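# Retract a sealant gun's rod by pressing its thumb plate

## Task

Slide the sealant gun's rod fully to its rearmost position. It only moves back while the little thumb plate on the rod, just behind the handle, is held pushed toward the front of the gun. The gun must never enter, or travel above, the marked areas around the arm bases; doing so fails the task. The gun must end up lying on the table, not on any other object, and the retracted rod must stay put without the robot holding it. Afterwards release everything, move the grippers away, and declare the task finished, or it counts as failed.

## Robot and tools

Robot and frame. Two arms, left_arm and right_arm, share one scene frame. Its origin sits on the table surface midway between the arms, +z is up, +x points out across the table, and left_arm is on the +y side. The names left and right do not correspond to image sides. Each gripper's fingers extend along its own +z axis and close along its own y axis. The reported end_effector_position is the point between the finger pads, about 1 cm short of the tips, and can be slightly wrong, especially at long reach.

execute_actions. Argument actions: a list of up to 15 actions. Each action is a list of up to 15 rows; each row lasts one control step (1/30 s), and if fewer than 15 rows are given the final row repeats to fill the action. A row is one flat list of 14 numbers covering both arms, all in [-1, 1]: left_arm dx, dy, dz, rx, ry, rz, opening, then right_arm in the same order. dx..rz are an offset, expressed in that gripper's own axes, from the gripper's measured pose at the start of the action (for a call's first action, the last pose a result showed). Every row refers back to that same start pose, not to the previous row. Scale: 1.0 = 0.6 m for dx, dy, dz and 180 degrees for the rotation; rx, ry, rz form a single rotation vector. Opening is absolute, not an offset: +1 = fully open (0.094 m), -1 = closed. Optionally a row may add 12 numbers in [0, 1] after the 14: joint stiffness multipliers, left_arm's 6 joints then right_arm's 6, in Joint positions order; they persist until changed. An empty actions list just returns state and images.

Per-step limits. Each step the commanded pose is clipped to at most 70 mm and 16 degrees away from the measured pose, so a large offset may need several actions; after an action the arm drifts on only to its last clipped pose. Joint friction can leave the gripper up to about 31 mm short, and tiny commands may do nothing. Position is favoured over orientation when both cannot be met. Elbows never fully straighten.

move. target: one 14-number row, same layout and scale as above, an offset from the pose in the latest result that reports one, in each gripper's own axes; opening absolute and applied at the start. speed: m/s, 0.002 to 0.5, default 0.25 (rotation up to twice that in rad/s). Paths are straight, finish together, last 0.5 to 10 s and are cut off at 10 s. They ignore obstacles and the other arm; grippers can lag, stray or overshoot speed, notably with a nearly straight arm. Faster contact and targets set deeper past contact press harder. blocking=false returns after 0.5 s while motion continues; then only wait or stop are accepted until a result shows the move ended. The result adds a move: line giving the ending (done, off_target, moving, held, fault) and any limits (paced = pose clipped; held = some steps blocked, after which the arm may surge fast), plus each gripper's distance to its target.

wait. seconds: 0 to 10. Arms keep their last command; a running move goes on and the wait ends early if the move does.

stop. No arguments. Brakes a running move; braking needs space, and the fingers keep moving.

zoom_image. camera: one of cam_head_left, cam_head_right, cam_high, cam_low, cam_left_wrist, cam_right_wrist (all 504x504). region: [x0, y0, x1, y1] pixels from the top-left, at most 504 by 504.

finished_scene. scene: the number of the scene to end (1 or 2). Irreversible; it reports success. The goal must already hold and keep holding.

Reading results. The state line shows each gripper's position (m) and quaternion wxyz. Hand target lines show where the controller is currently steering each gripper. HELD marks steps where an arm's command was held back; pose unreachable means the clearance check altered or blocked a command for the named arm. grip_measured uses the opening scale; the last Joint positions value is the opening in metres, with a fixed error of up to about 1 mm per gripper. To hold something, command roughly 0.03 below grip_measured (less for a gentler hold). Pad force tops out near 50 to 62 N and is weaker on parts thinner than about 2 mm. Joint torques are raw drive outputs with offsets and noise, nonzero even in free air. Joint ranges (rad), base to gripper: waist -2.618 to 3.054, shoulder 0 to 3.142, elbow 0 to 3.142, wrist pitch -1.571 to 1.571, wrist yaw -1.571 to 1.571, wrist roll -2.094 to 2.094.

Heat and faults. Holding loads warms motors: MOTOR HOT appears at 75 °C, 90 °C halts that arm for 10 s, and at 100 °C the arm and gripper go limp and drop. Any FAULT stop costs time.

Cautions. Keep the gun out of and away from the base zones, never drop or knock items off the table, avoid slamming or pressing hard on things, and keep the arms from colliding. Loose objects may occasionally get nudged. For an arm meant to stay still, send the offset back to its wanted pose first, then zeros, always with its intended opening.

Each tool is called in YAML: its name, and indented under it one key for each argument.

## Session

execute_actions:
  actions: []

Scene clock: 0.00 s.
left_arm: end_effector_position=(+0.6511, +0.3538, +0.3130) grip_measured=+1.000 end_effector_quat_wxyz=(+0.451, -0.475, +0.602, -0.456) | right_arm: end_effector_position=(+0.3780, -0.2912, +0.1120) grip_measured=+1.000 end_effector_quat_wxyz=(-0.006, +0.311, +0.950, +0.007)
Joint positions: left_arm=[-0.134  1.998  1.77   0.047  0.178 -1.426  0.094] | right_arm=[ 0.204  1.954  1.712 -1.335 -0.018  0.647  0.094]
Joint velocities: left_arm=[-0.012 -0.007 -0.012 -0.037  0.007  0.022  0.   ] | right_arm=[-0.012 -0.007  0.002  0.007  0.022  0.022  0.   ]
Joint torques (N m, as the arm reports them, + toward a larger angle): no reading
Hand target (left_arm): +0.651, +0.354, +0.313; +0.451, -0.475, +0.602, -0.456
Hand target (right_arm): +0.378, -0.291, +0.112; -0.006, +0.311, +0.950, +0.007
Joint stiffness scale: left_arm=[1. 1. 1. 1. 1. 1.] | right_arm=[1. 1. 1. 1. 1. 1.]

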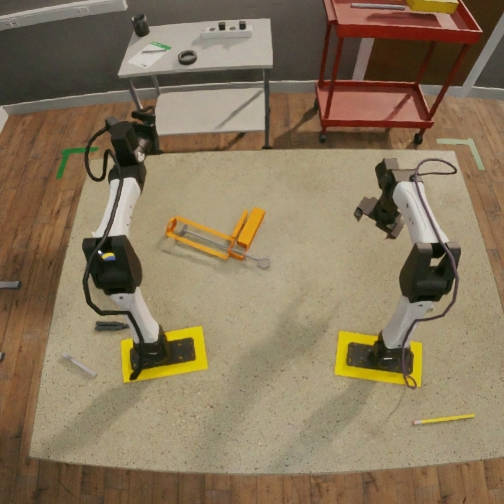

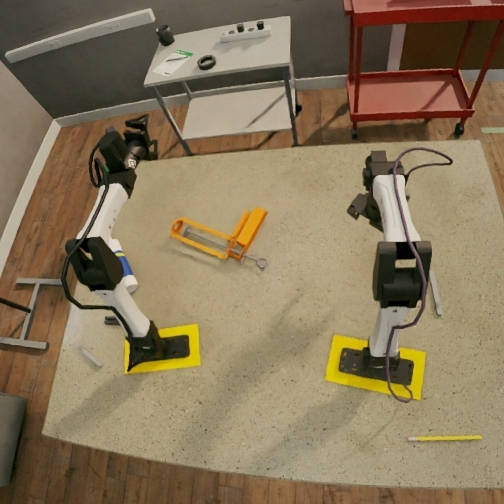

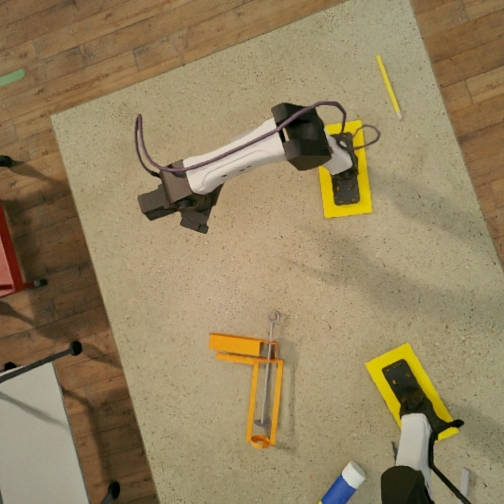

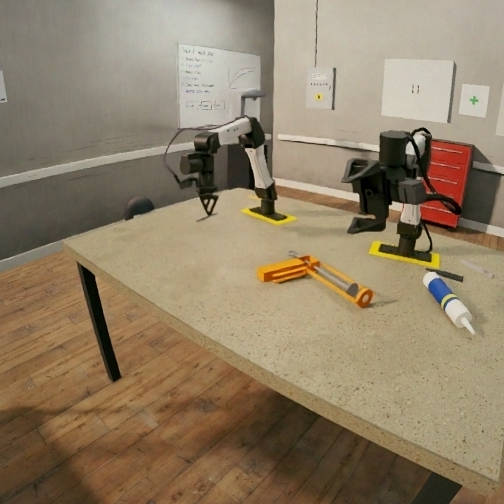

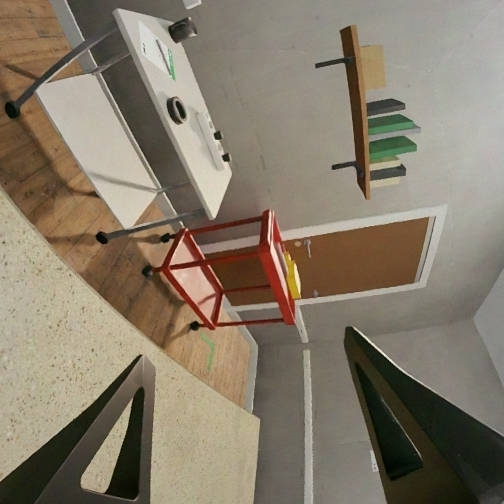

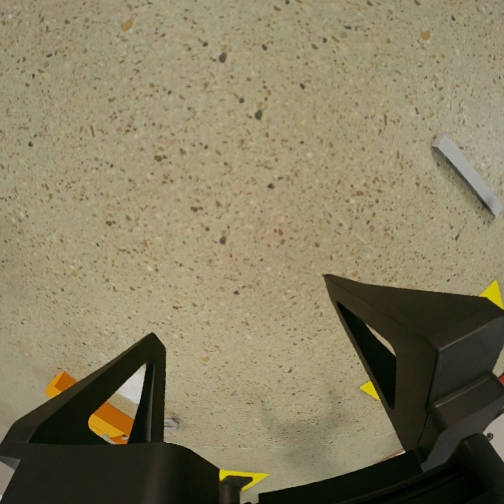

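zoom_image:
  camera: "cam_high"
  region: [180, 290, 340, 460]

zoom_image:
  camera: "cam_head_left"
  region: [150, 190, 290, 290]

zoom_image:
  camera: "cam_low"
  region: [240, 230, 400, 330]

Region (180, 290, 340, 460) of cam_high's 504x504 image, scaled by 2.965, with more detail than that image has; it fills the left 474 columns of this view, and the rest is white.

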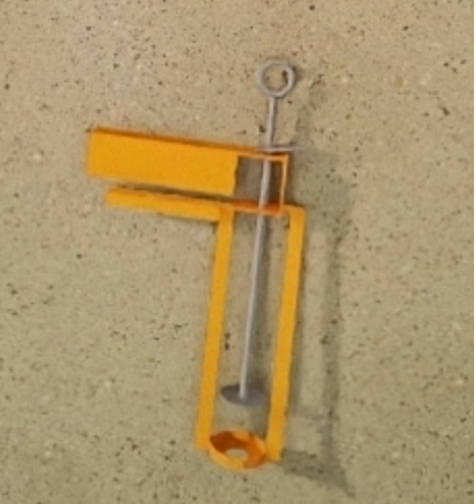

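Region (150, 190, 290, 290) of cam_head_left's 504x504 image, scaled by 3.600, with more detail than that image has; it fills the top 360 rows of this view, and the rest is white.

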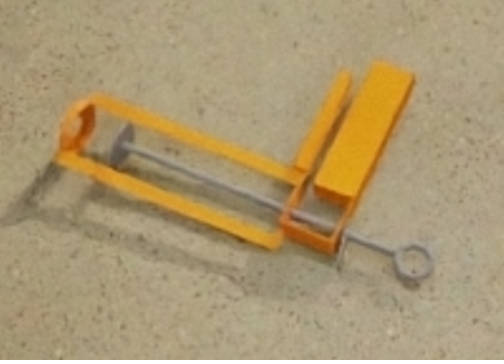

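Region (240, 230, 400, 330) of cam_low's 504x504 image, scaled by 3.150, with more detail than that image has; it fills the top 315 rows of this view, and the rest is white.

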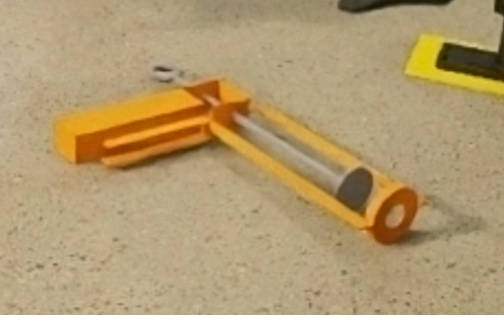

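move:
  target: [0.241, 0.147, -0.369, -0.272, 0.414, 0.456, 1, 0.508, 0.332, -0.18, 0, 0, -0.067, 1]
  speed: 0.3

Scene clock: 49.70 s.
left_arm: end_effector_position=(+0.4073, +0.2523, +0.2482) grip_measured=+1.000 end_effector_quat_wxyz=(+0.137, +0.197, +0.971, -0.005) | right_arm: end_effector_position=(+0.2469, +0.0418, +0.2237) grip_measured=+1.000 end_effector_quat_wxyz=(+0.046, +0.203, +0.973, +0.103)
Joint positions: left_arm=[-0.441  1.883  2.139 -1.552 -0.002  0.153  0.094] | right_arm=[ 1.153  2.021  2.242 -1.565  0.004  1.375  0.094]
Joint velocities: left_arm=[-0.007 -0.022 -0.007  0.051  0.037 -0.022  0.   ] | right_arm=[-0.012  0.002 -0.022 -0.051  0.037  0.007  0.   ]
Joint torques (N m, as the arm reports them, + toward a larger angle): left_arm=[-0.73 -9.83  4.52  0.88 -0.07  0.16] | right_arm=[  0.24 -10.39   8.67   0.75   0.13  -0.09]
Hand target (left_arm): +0.401, +0.251, +0.249; +0.134, +0.205, +0.969, +0.001
Hand target (right_arm): +0.247, +0.043, +0.218; +0.043, +0.207, +0.973, +0.091
Off the commanded pose (left_arm): 0.008 m, 16 deg.
Off the commanded pose (right_arm): 0.008 m, 12 deg.
Joint stiffness scale: left_arm=[1. 1. 1. 1. 1. 1.] | right_arm=[1. 1. 1. 1. 1. 1.]
joint sent to its limit (left arm) — the command would take joint 4 (wrist pitch) past its lower limit, so that joint was sent only as far as its limit.
joint sent to its limit (right arm) — the command would take joint 4 (wrist pitch) past its lower limit, so that joint was sent only as far as its limit.
move: off_target (left_arm, right_arm); limits=paced

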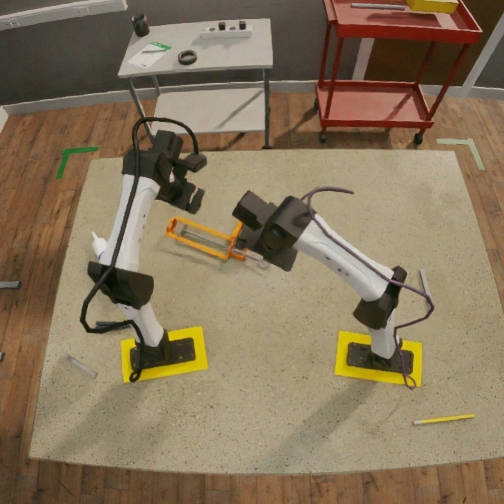

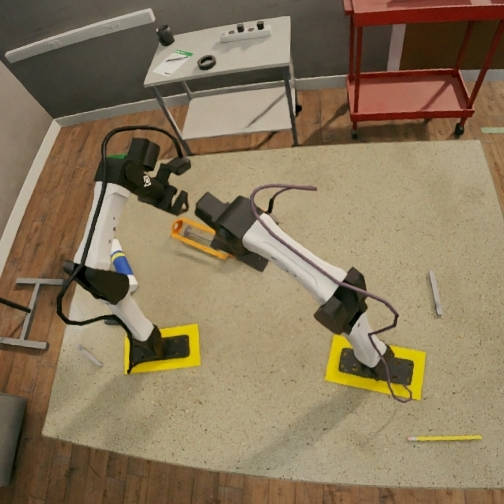

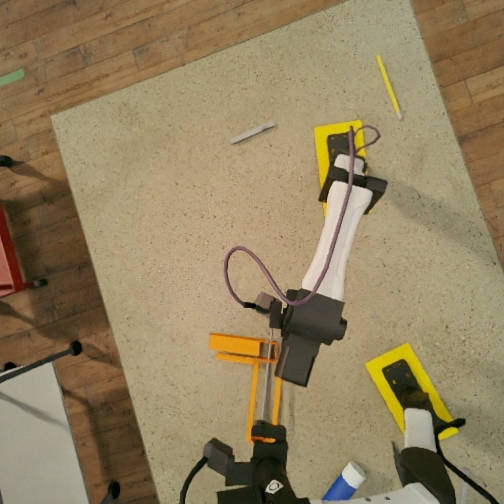

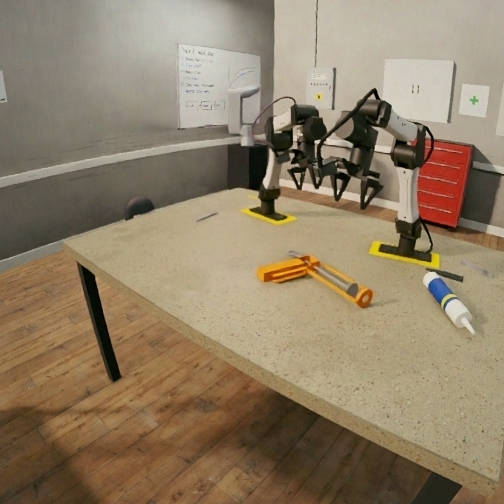

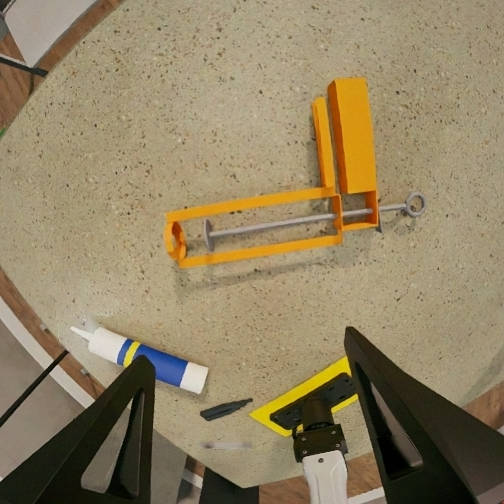

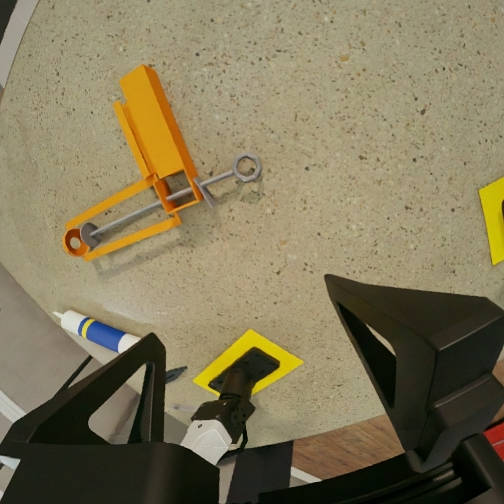

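zoom_image:
  camera: "cam_left_wrist"
  region: [300, 150, 450, 270]

zoom_image:
  camera: "cam_right_wrist"
  region: [120, 130, 290, 250]

Region (300, 150, 450, 270) of cam_left_wrist's 504x504 image, scaled by 3.360, with more detail than that image has; it fills the top 403 rows of this view, and the rest is white.

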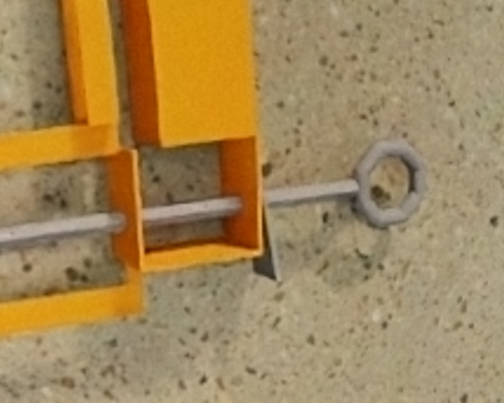

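Region (120, 130, 290, 250) of cam_right_wrist's 504x504 image, scaled by 2.965, with more detail than that image has; it fills the top 356 rows of this view, and the rest is white.

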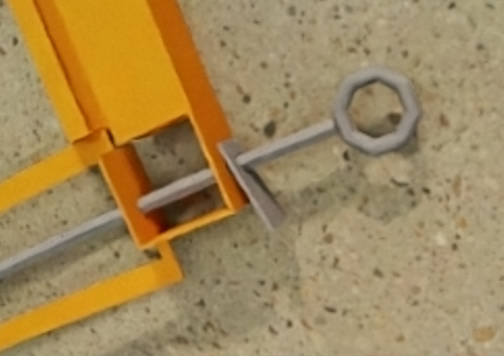

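move:
  target: [0.038, -0.242, 0.183, 0.015, 0.086, 0.007, 1, -0.0955, -0.1755, 0.143, 0.070, 0.015, 0.004, 1]
  speed: 0.25

Scene clock: 93.00 s.
left_arm: end_effector_position=(+0.3562, +0.1222, +0.1284) grip_measured=+1.000 end_effector_quat_wxyz=(-0.005, +0.214, +0.977, +0.009) | right_arm: end_effector_position=(+0.2730, -0.0570, +0.1211) grip_measured=+1.000 end_effector_quat_wxyz=(-0.002, +0.216, +0.976, -0.002)
Joint positions: left_arm=[-0.802  2.088  1.971 -1.47  -0.012 -0.178  0.094] | right_arm=[ 0.932  1.909  1.687 -1.354 -0.001  1.177  0.094]
Joint velocities: left_arm=[-0.007  0.012 -0.002 -0.037 -0.022  0.022  0.   ] | right_arm=[-0.012  0.012 -0.002  0.037 -0.022  0.037  0.   ]
Joint torques (N m, as the arm reports them, + toward a larger angle): left_arm=[  0.15 -10.64   6.1    0.48   0.09   0.05] | right_arm=[ -0.11 -14.14   4.99   0.59   0.04  -0.23]
Hand target (left_arm): +0.358, +0.119, +0.130; +0.002, +0.211, +0.978, +0.002
Hand target (right_arm): +0.271, -0.059, +0.120; -0.003, +0.212, +0.977, +0.003
Off the commanded pose (left_arm): 0.005 m, 1 deg.
Off the commanded pose (right_arm): 0.005 m, 1 deg.
Joint stiffness scale: left_arm=[1. 1. 1. 1. 1. 1.] | right_arm=[1. 1. 1. 1. 1. 1.]
move: done

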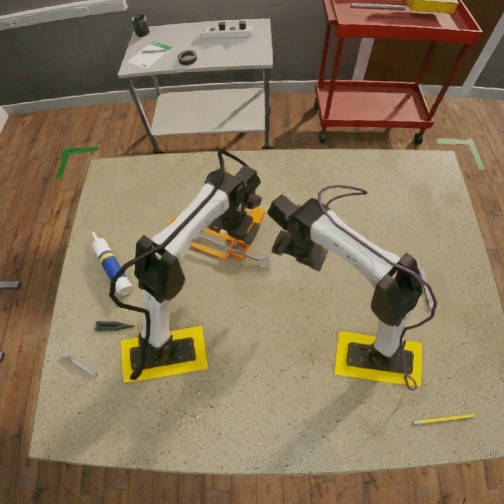

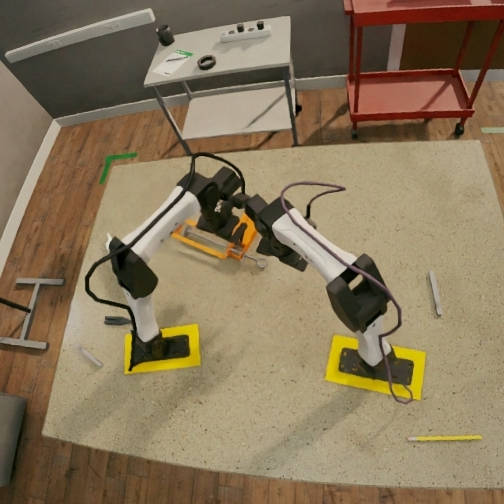

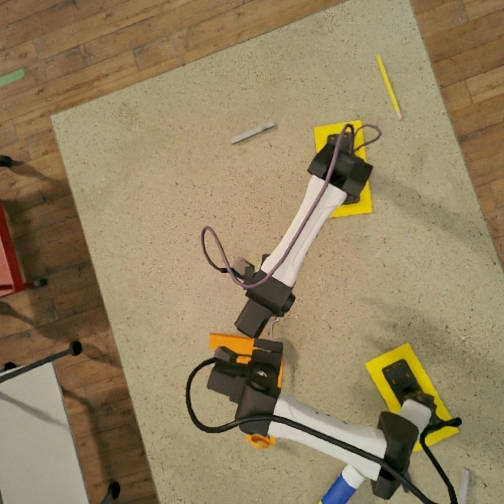

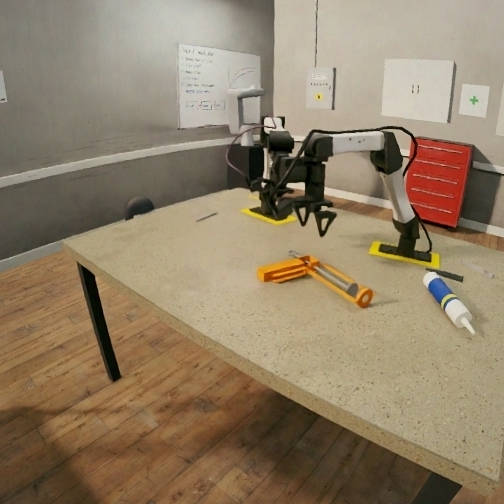

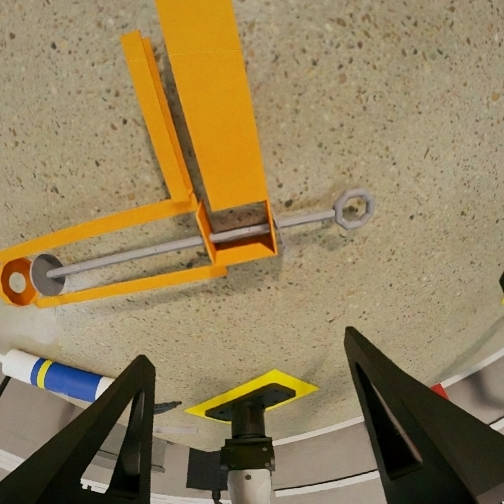

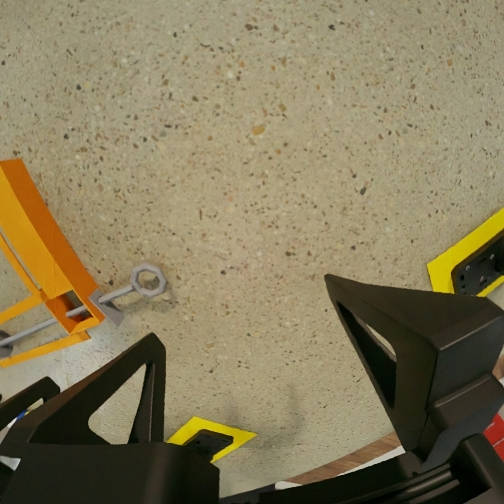

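move:
  target: [0.03, 0, 0.09, 0, 0, 0, 1, 0, 0, 0, 0, 0, 0, 1]
  speed: 0.15

Scene clock: 114.40 s.
left_arm: end_effector_position=(+0.3408, +0.1330, +0.0728) grip_measured=+1.000 end_effector_quat_wxyz=(-0.012, +0.213, +0.977, +0.012) | right_arm: end_effector_position=(+0.2733, -0.0567, +0.1211) grip_measured=+1.000 end_effector_quat_wxyz=(-0.002, +0.215, +0.977, -0.001)
Joint positions: left_arm=[-0.802  2.024  1.656 -1.234 -0.012 -0.18   0.094] | right_arm=[ 0.932  1.909  1.687 -1.352 -0.001  1.175  0.094]
Joint velocities: left_arm=[ 0.007 -0.012  0.002  0.037  0.007  0.007  0.   ] | right_arm=[ 0.012 -0.002  0.002 -0.037 -0.022  0.051  0.   ]
Joint torques (N m, as the arm reports them, + toward a larger angle): left_arm=[ -0.44 -11.46   4.85   0.46  -0.01   0.07] | right_arm=[  0.02 -12.41   7.33   0.41   0.09  -0.13]
Hand target (left_arm): +0.339, +0.131, +0.075; -0.005, +0.214, +0.977, +0.009
Hand target (right_arm): +0.273, -0.057, +0.121; -0.002, +0.215, +0.977, -0.002
Off the commanded pose (left_arm): 0.003 m, 1 deg.
Off the commanded pose (right_arm): 0.000 m, 0 deg.
Joint stiffness scale: left_arm=[1. 1. 1. 1. 1. 1.] | right_arm=[1. 1. 1. 1. 1. 1.]
move: done

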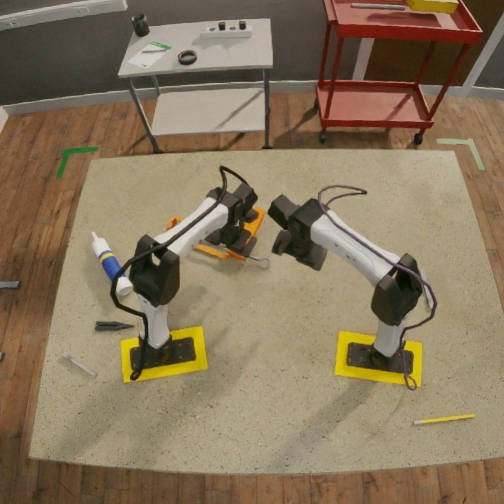

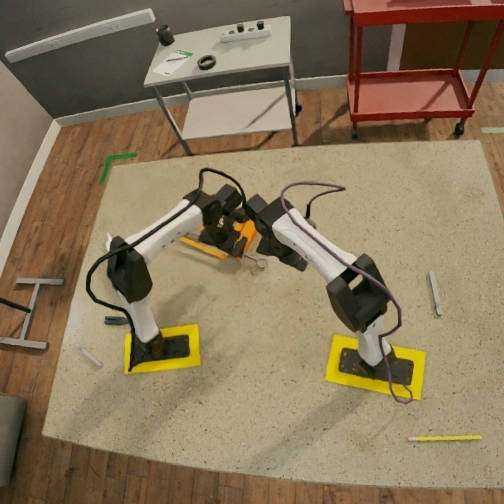

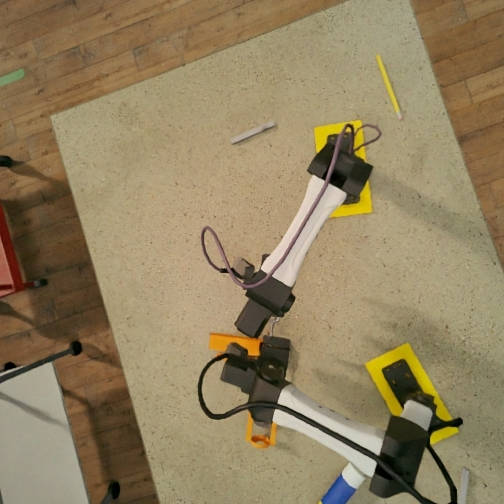

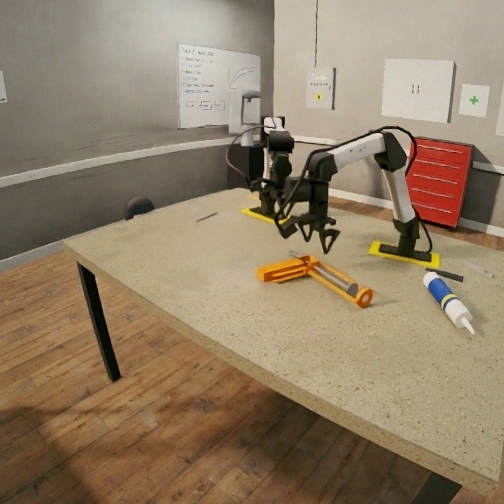

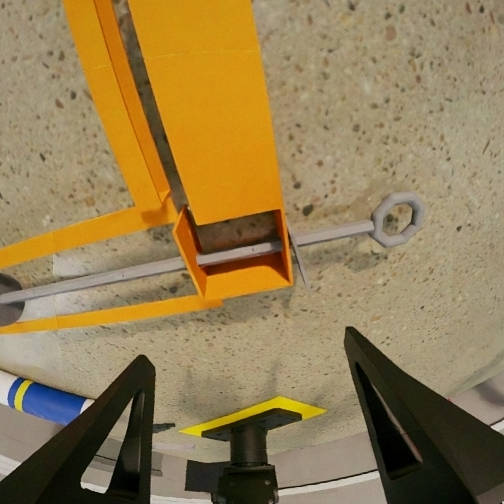

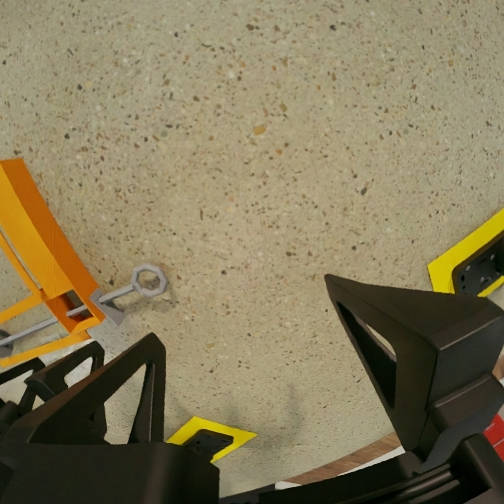

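move:
  target: [-0.025, 0, 0.02, 0, 0, 0, 1, 0, 0, 0, 0, 0, 0, 1]
  speed: 0.08

Scene clock: 133.03 s.
left_arm: end_effector_position=(+0.3442, +0.1306, +0.0564) grip_measured=+1.000 end_effector_quat_wxyz=(-0.027, +0.213, +0.976, +0.018) | right_arm: end_effector_position=(+0.2733, -0.0567, +0.1211) grip_measured=+1.000 end_effector_quat_wxyz=(-0.002, +0.215, +0.977, -0.001)
Joint positions: left_arm=[-0.802  2.082  1.675 -1.228 -0.012 -0.179  0.094] | right_arm=[ 0.932  1.909  1.687 -1.352 -0.001  1.175  0.094]
Joint velocities: left_arm=[-0.012  0.017 -0.002  0.007 -0.11  -0.022  0.   ] | right_arm=[ 0.002  0.012 -0.002  0.022 -0.022  0.037  0.   ]
Joint torques (N m, as the arm reports them, + toward a larger angle): left_arm=[ 0.44 -9.89  7.95  0.38 -0.02  0.16] | right_arm=[  0.01 -12.38   7.33   0.43   0.09  -0.16]
Hand target (left_arm): +0.354, +0.127, +0.060; -0.013, +0.213, +0.977, +0.012
Hand target (right_arm): +0.273, -0.057, +0.121; -0.002, +0.215, +0.977, -0.001
Off the commanded pose (left_arm): 0.011 m, 2 deg.
Off the commanded pose (right_arm): 0.000 m, 0 deg.
Joint stiffness scale: left_arm=[1. 1. 1. 1. 1. 1.] | right_arm=[1. 1. 1. 1. 1. 1.]
move: off_target (left_arm)

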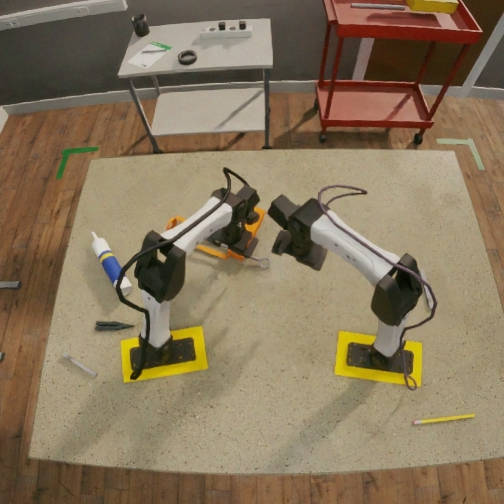

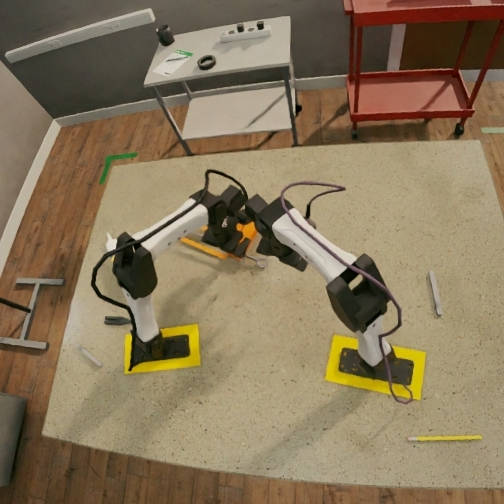

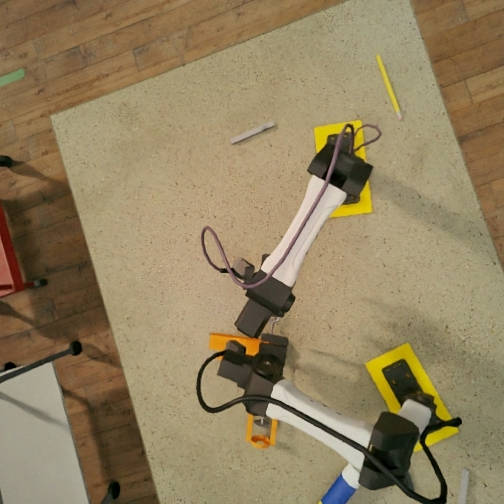

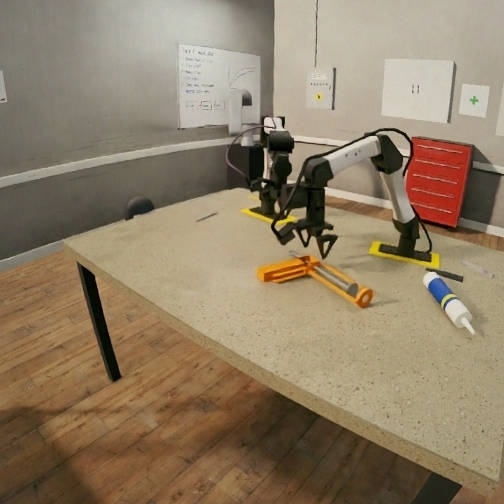

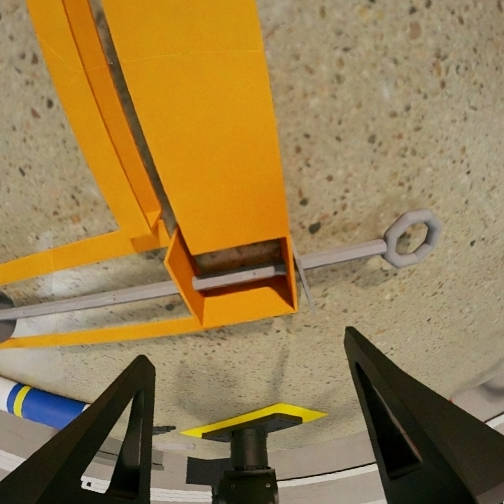

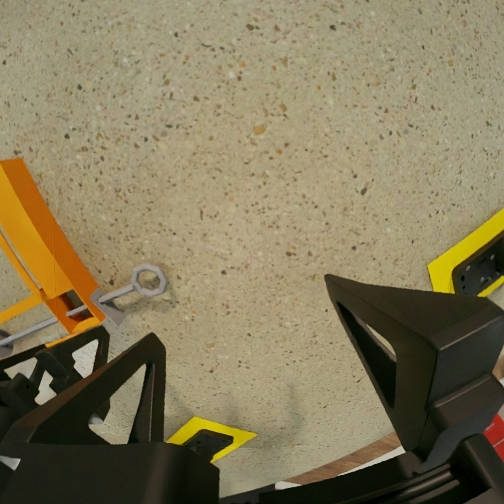

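zoom_image:
  camera: "cam_low"
  region: [250, 210, 370, 300]

zoom_image:
  camera: "cam_head_left"
  region: [180, 200, 300, 290]

Region (250, 210, 370, 300) of cam_low's 504x504 image, scaled by 4.200, with more detail than that image has; it fills the top 378 rows of this view, and the rest is white.

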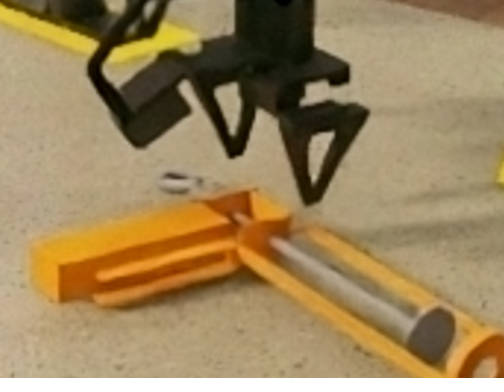

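Region (180, 200, 300, 290) of cam_head_left's 504x504 image, scaled by 4.200, with more detail than that image has; it fills the top 378 rows of this view, and the rest is white.

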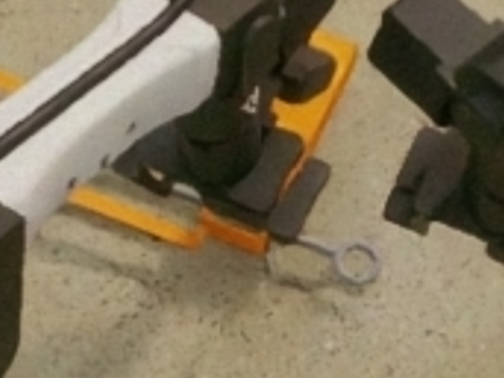

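move:
  target: [-0.045, 0, -0.005, 0, -0.045, 0, 1, 0, 0, 0, 0, 0, 0, 1]
  speed: 0.08

Scene clock: 156.30 s.
left_arm: end_effector_position=(+0.3677, +0.1172, +0.0546) grip_measured=+1.000 end_effector_quat_wxyz=(+0.031, +0.213, +0.977, +0.001) | right_arm: end_effector_position=(+0.2733, -0.0567, +0.1211) grip_measured=+1.000 end_effector_quat_wxyz=(-0.002, +0.215, +0.977, -0.001)
Joint positions: left_arm=[-0.802  2.073  1.654 -1.095 -0.026 -0.179  0.094] | right_arm=[ 0.932  1.909  1.687 -1.352 -0.001  1.175  0.094]
Joint velocities: left_arm=[-0.012 -0.002  0.002 -0.007 -0.066  0.007  0.   ] | right_arm=[ 0.012 -0.002  0.022 -0.022 -0.007  0.007  0.   ]
Joint torques (N m, as the arm reports them, + toward a larger angle): left_arm=[  0.11 -12.15   5.01   0.68  -0.15   0.15] | right_arm=[  0.   -12.39   7.31   0.43   0.1   -0.15]
Hand target (left_arm): +0.369, +0.119, +0.058; +0.041, +0.213, +0.976, +0.002
Hand target (right_arm): +0.273, -0.057, +0.121; -0.002, +0.215, +0.977, -0.001
Off the commanded pose (left_arm): 0.004 m, 1 deg.
Off the commanded pose (right_arm): 0.000 m, 0 deg.
Joint stiffness scale: left_arm=[1. 1. 1. 1. 1. 1.] | right_arm=[1. 1. 1. 1. 1. 1.]
move: done

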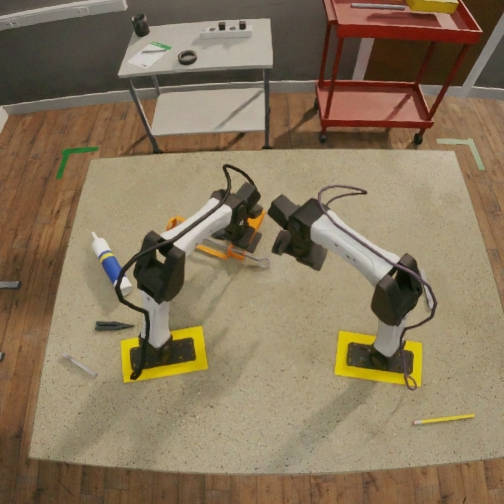

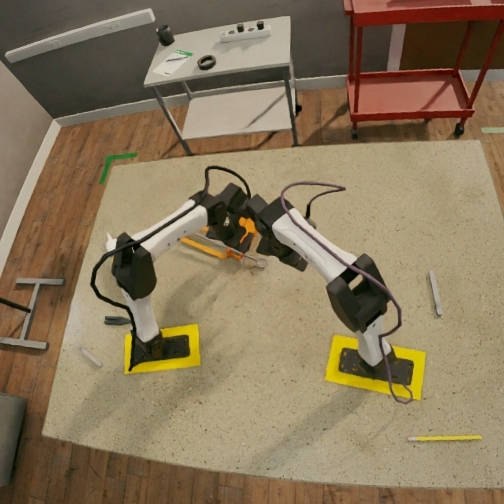

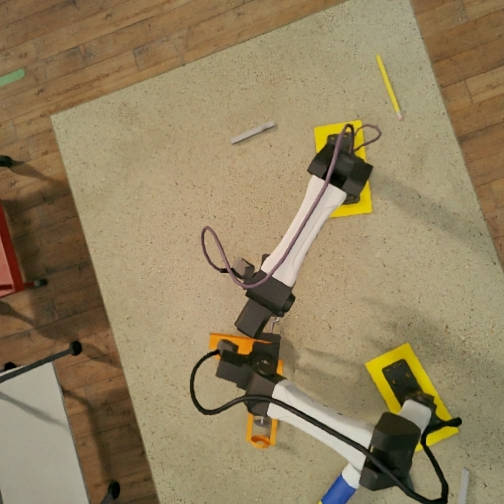

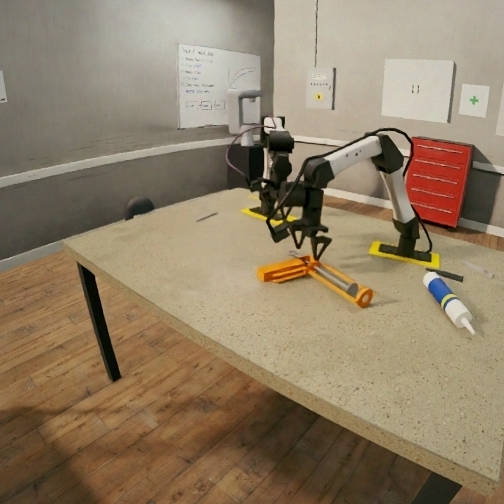

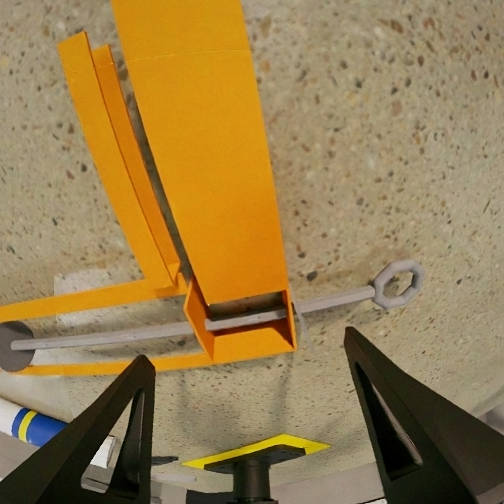

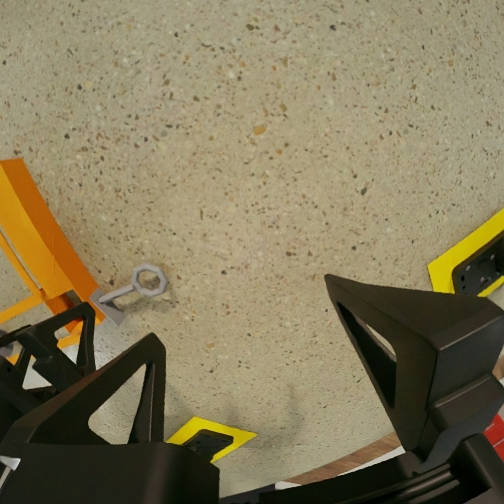

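zoom_image:
  camera: "cam_low"
  region: [260, 220, 350, 290]

zoom_image:
  camera: "cam_right_wrist"
  region: [0, 240, 200, 400]

Region (260, 220, 350, 290) of cam_low's 504x504 image, scaled by 5.600, with more detail than that image has.

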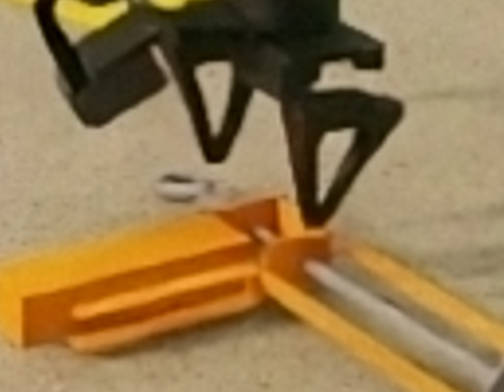

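Region (0, 240, 200, 400) of cam_right_wrist's 504x504 image, scaled by 2.520, with more detail than that image has; it fills the top 403 rows of this view, and the rest is white.

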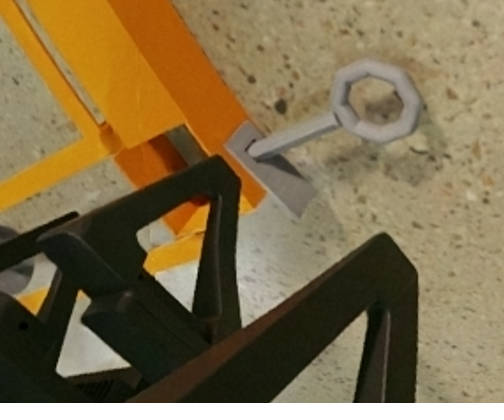

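move:
  target: [0.022, 0, 0.02, 0, 0, 0, 1, 0, 0, 0, 0, 0, 0, 1]
  speed: 0.06

zoom_image:
  camera: "cam_low"
  region: [260, 220, 350, 290]

Scene clock: 173.40 s.
left_arm: end_effector_position=(+0.3576, +0.1243, +0.0390) grip_measured=+1.000 end_effector_quat_wxyz=(+0.023, +0.213, +0.977, +0.005) | right_arm: end_effector_position=(+0.2733, -0.0567, +0.1211) grip_measured=+1.000 end_effector_quat_wxyz=(-0.002, +0.215, +0.977, -0.001)
Joint positions: left_arm=[-0.802  2.055  1.565 -1.042 -0.026 -0.179  0.094] | right_arm=[ 0.932  1.909  1.687 -1.352 -0.001  1.175  0.094]
Joint velocities: left_arm=[ 0.022  0.012 -0.002  0.007 -0.022 -0.037  0.   ] | right_arm=[-0.002 -0.017 -0.002  0.081 -0.022 -0.037  0.   ]
Joint torques (N m, as the arm reports them, + toward a larger angle): left_arm=[ -0.29 -11.79   4.93   0.6   -0.03   0.06] | right_arm=[ -0.02 -12.4    7.32   0.43   0.1   -0.15]
Hand target (left_arm): +0.356, +0.123, +0.042; +0.031, +0.213, +0.977, +0.001
Hand target (right_arm): +0.273, -0.057, +0.121; -0.002, +0.215, +0.977, -0.001
Off the commanded pose (left_arm): 0.004 m, 1 deg.
Off the commanded pose (right_arm): 0.000 m, 0 deg.
Joint stiffness scale: left_arm=[1. 1. 1. 1. 1. 1.] | right_arm=[1. 1. 1. 1. 1. 1.]
move: done

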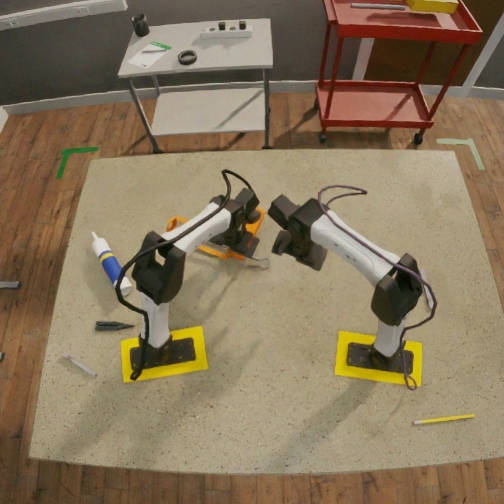

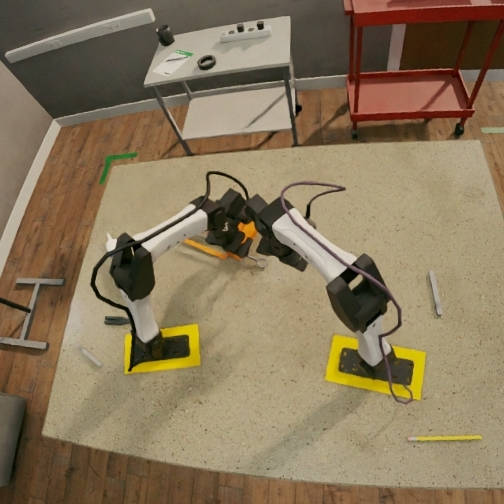

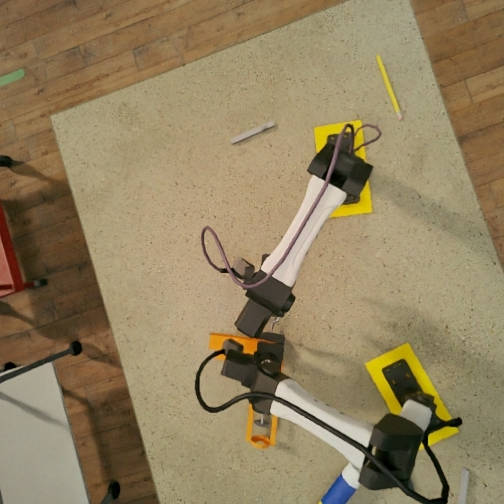

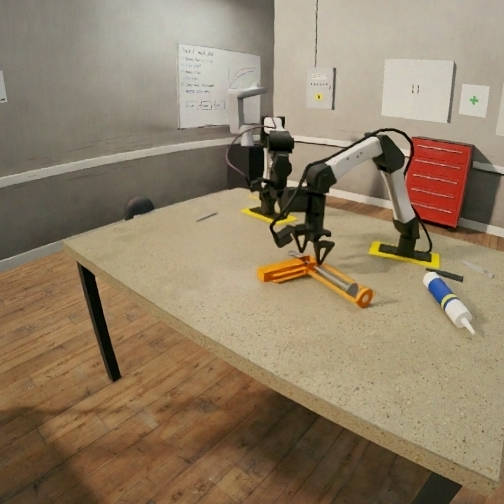

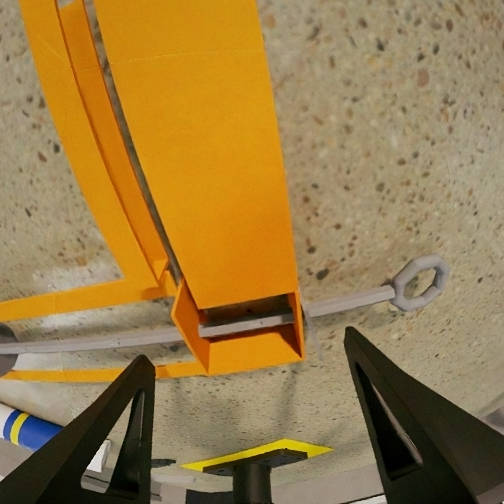

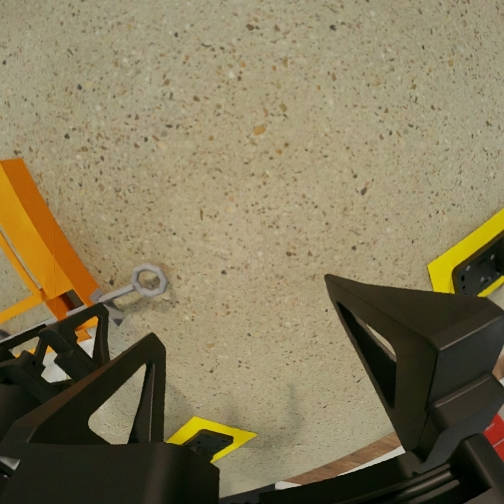

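Region (260, 220, 350, 290) of cam_low's 504x504 image, scaled by 5.600, with more detail than that image has.

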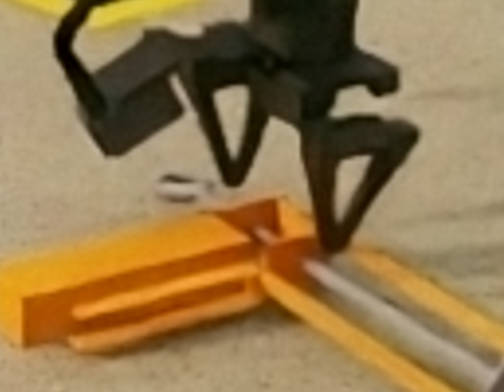

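move:
  target: [0.019, 0, 0.016, 0, 0, 0, 1, 0, 0, 0, 0, 0, 0, 1]
  speed: 0.05

zoom_image:
  camera: "cam_low"
  region: [260, 220, 350, 290]

Scene clock: 182.67 s.
left_arm: end_effector_position=(+0.3486, +0.1306, +0.0261) grip_measured=+1.000 end_effector_quat_wxyz=(+0.015, +0.213, +0.977, +0.008) | right_arm: end_effector_position=(+0.2733, -0.0567, +0.1211) grip_measured=+1.000 end_effector_quat_wxyz=(-0.002, +0.215, +0.977, -0.001)
Joint positions: left_arm=[-0.802  2.044  1.496 -1.002 -0.026 -0.179  0.094] | right_arm=[ 0.932  1.909  1.687 -1.352 -0.001  1.175  0.094]
Joint velocities: left_arm=[-0.017 -0.017  0.012 -0.022 -0.007  0.037  0.   ] | right_arm=[-0.002  0.002  0.007  0.022 -0.066 -0.051  0.   ]
Joint torques (N m, as the arm reports them, + toward a larger angle): left_arm=[ -0.26 -11.59   4.89   0.58  -0.03   0.08] | right_arm=[ -0.01 -12.37   7.32   0.43   0.1   -0.15]
Hand target (left_arm): +0.348, +0.129, +0.029; +0.023, +0.213, +0.977, +0.005
Hand target (right_arm): +0.273, -0.057, +0.121; -0.002, +0.215, +0.977, -0.001
Off the commanded pose (left_arm): 0.003 m, 1 deg.
Off the commanded pose (right_arm): 0.000 m, 0 deg.
Joint stiffness scale: left_arm=[1. 1. 1. 1. 1. 1.] | right_arm=[1. 1. 1. 1. 1. 1.]
move: done

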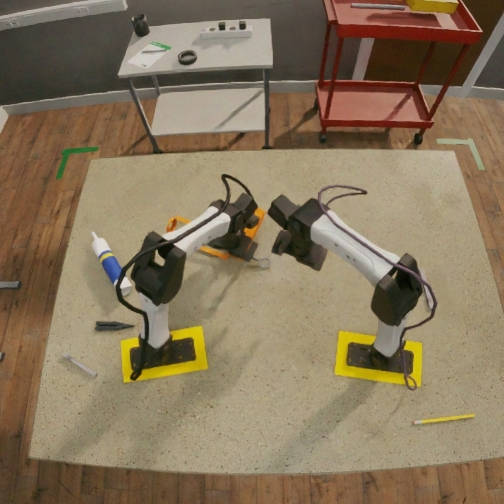

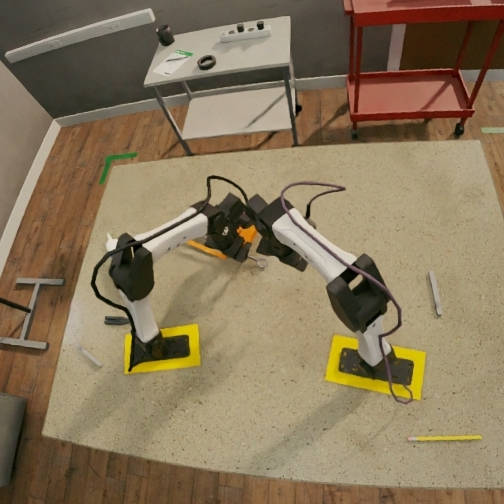

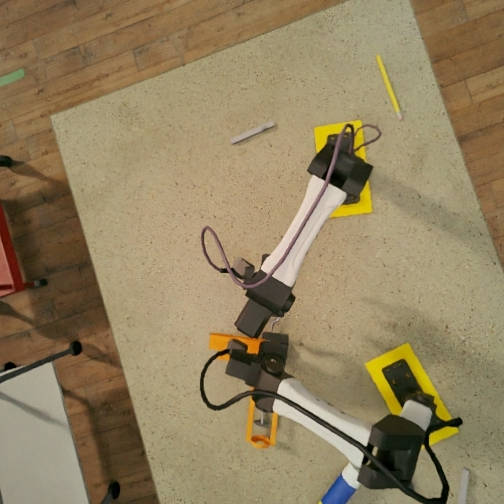

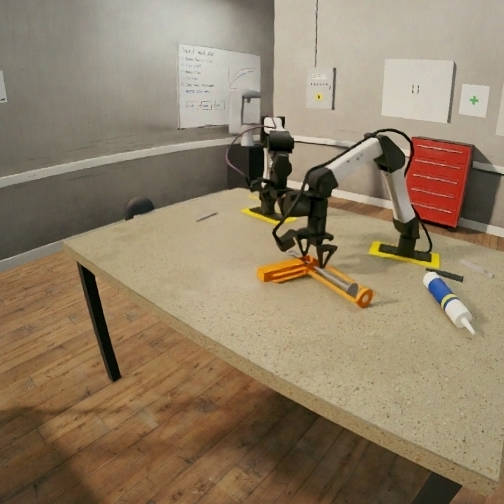

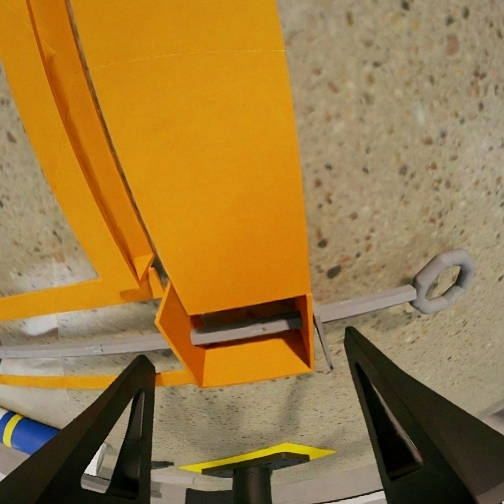

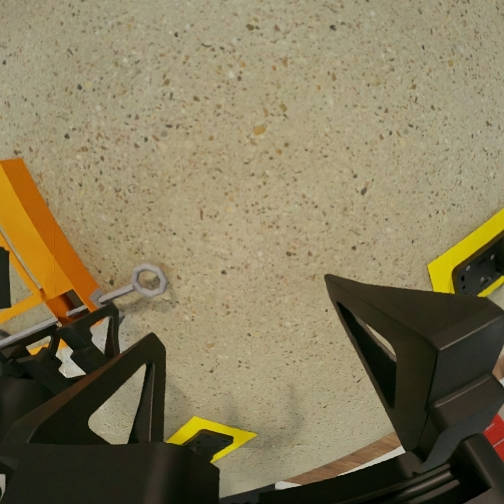

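Region (260, 220, 350, 290) of cam_low's 504x504 image, scaled by 5.600, with more detail than that image has.

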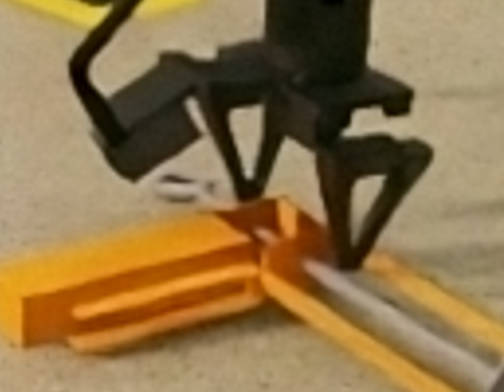

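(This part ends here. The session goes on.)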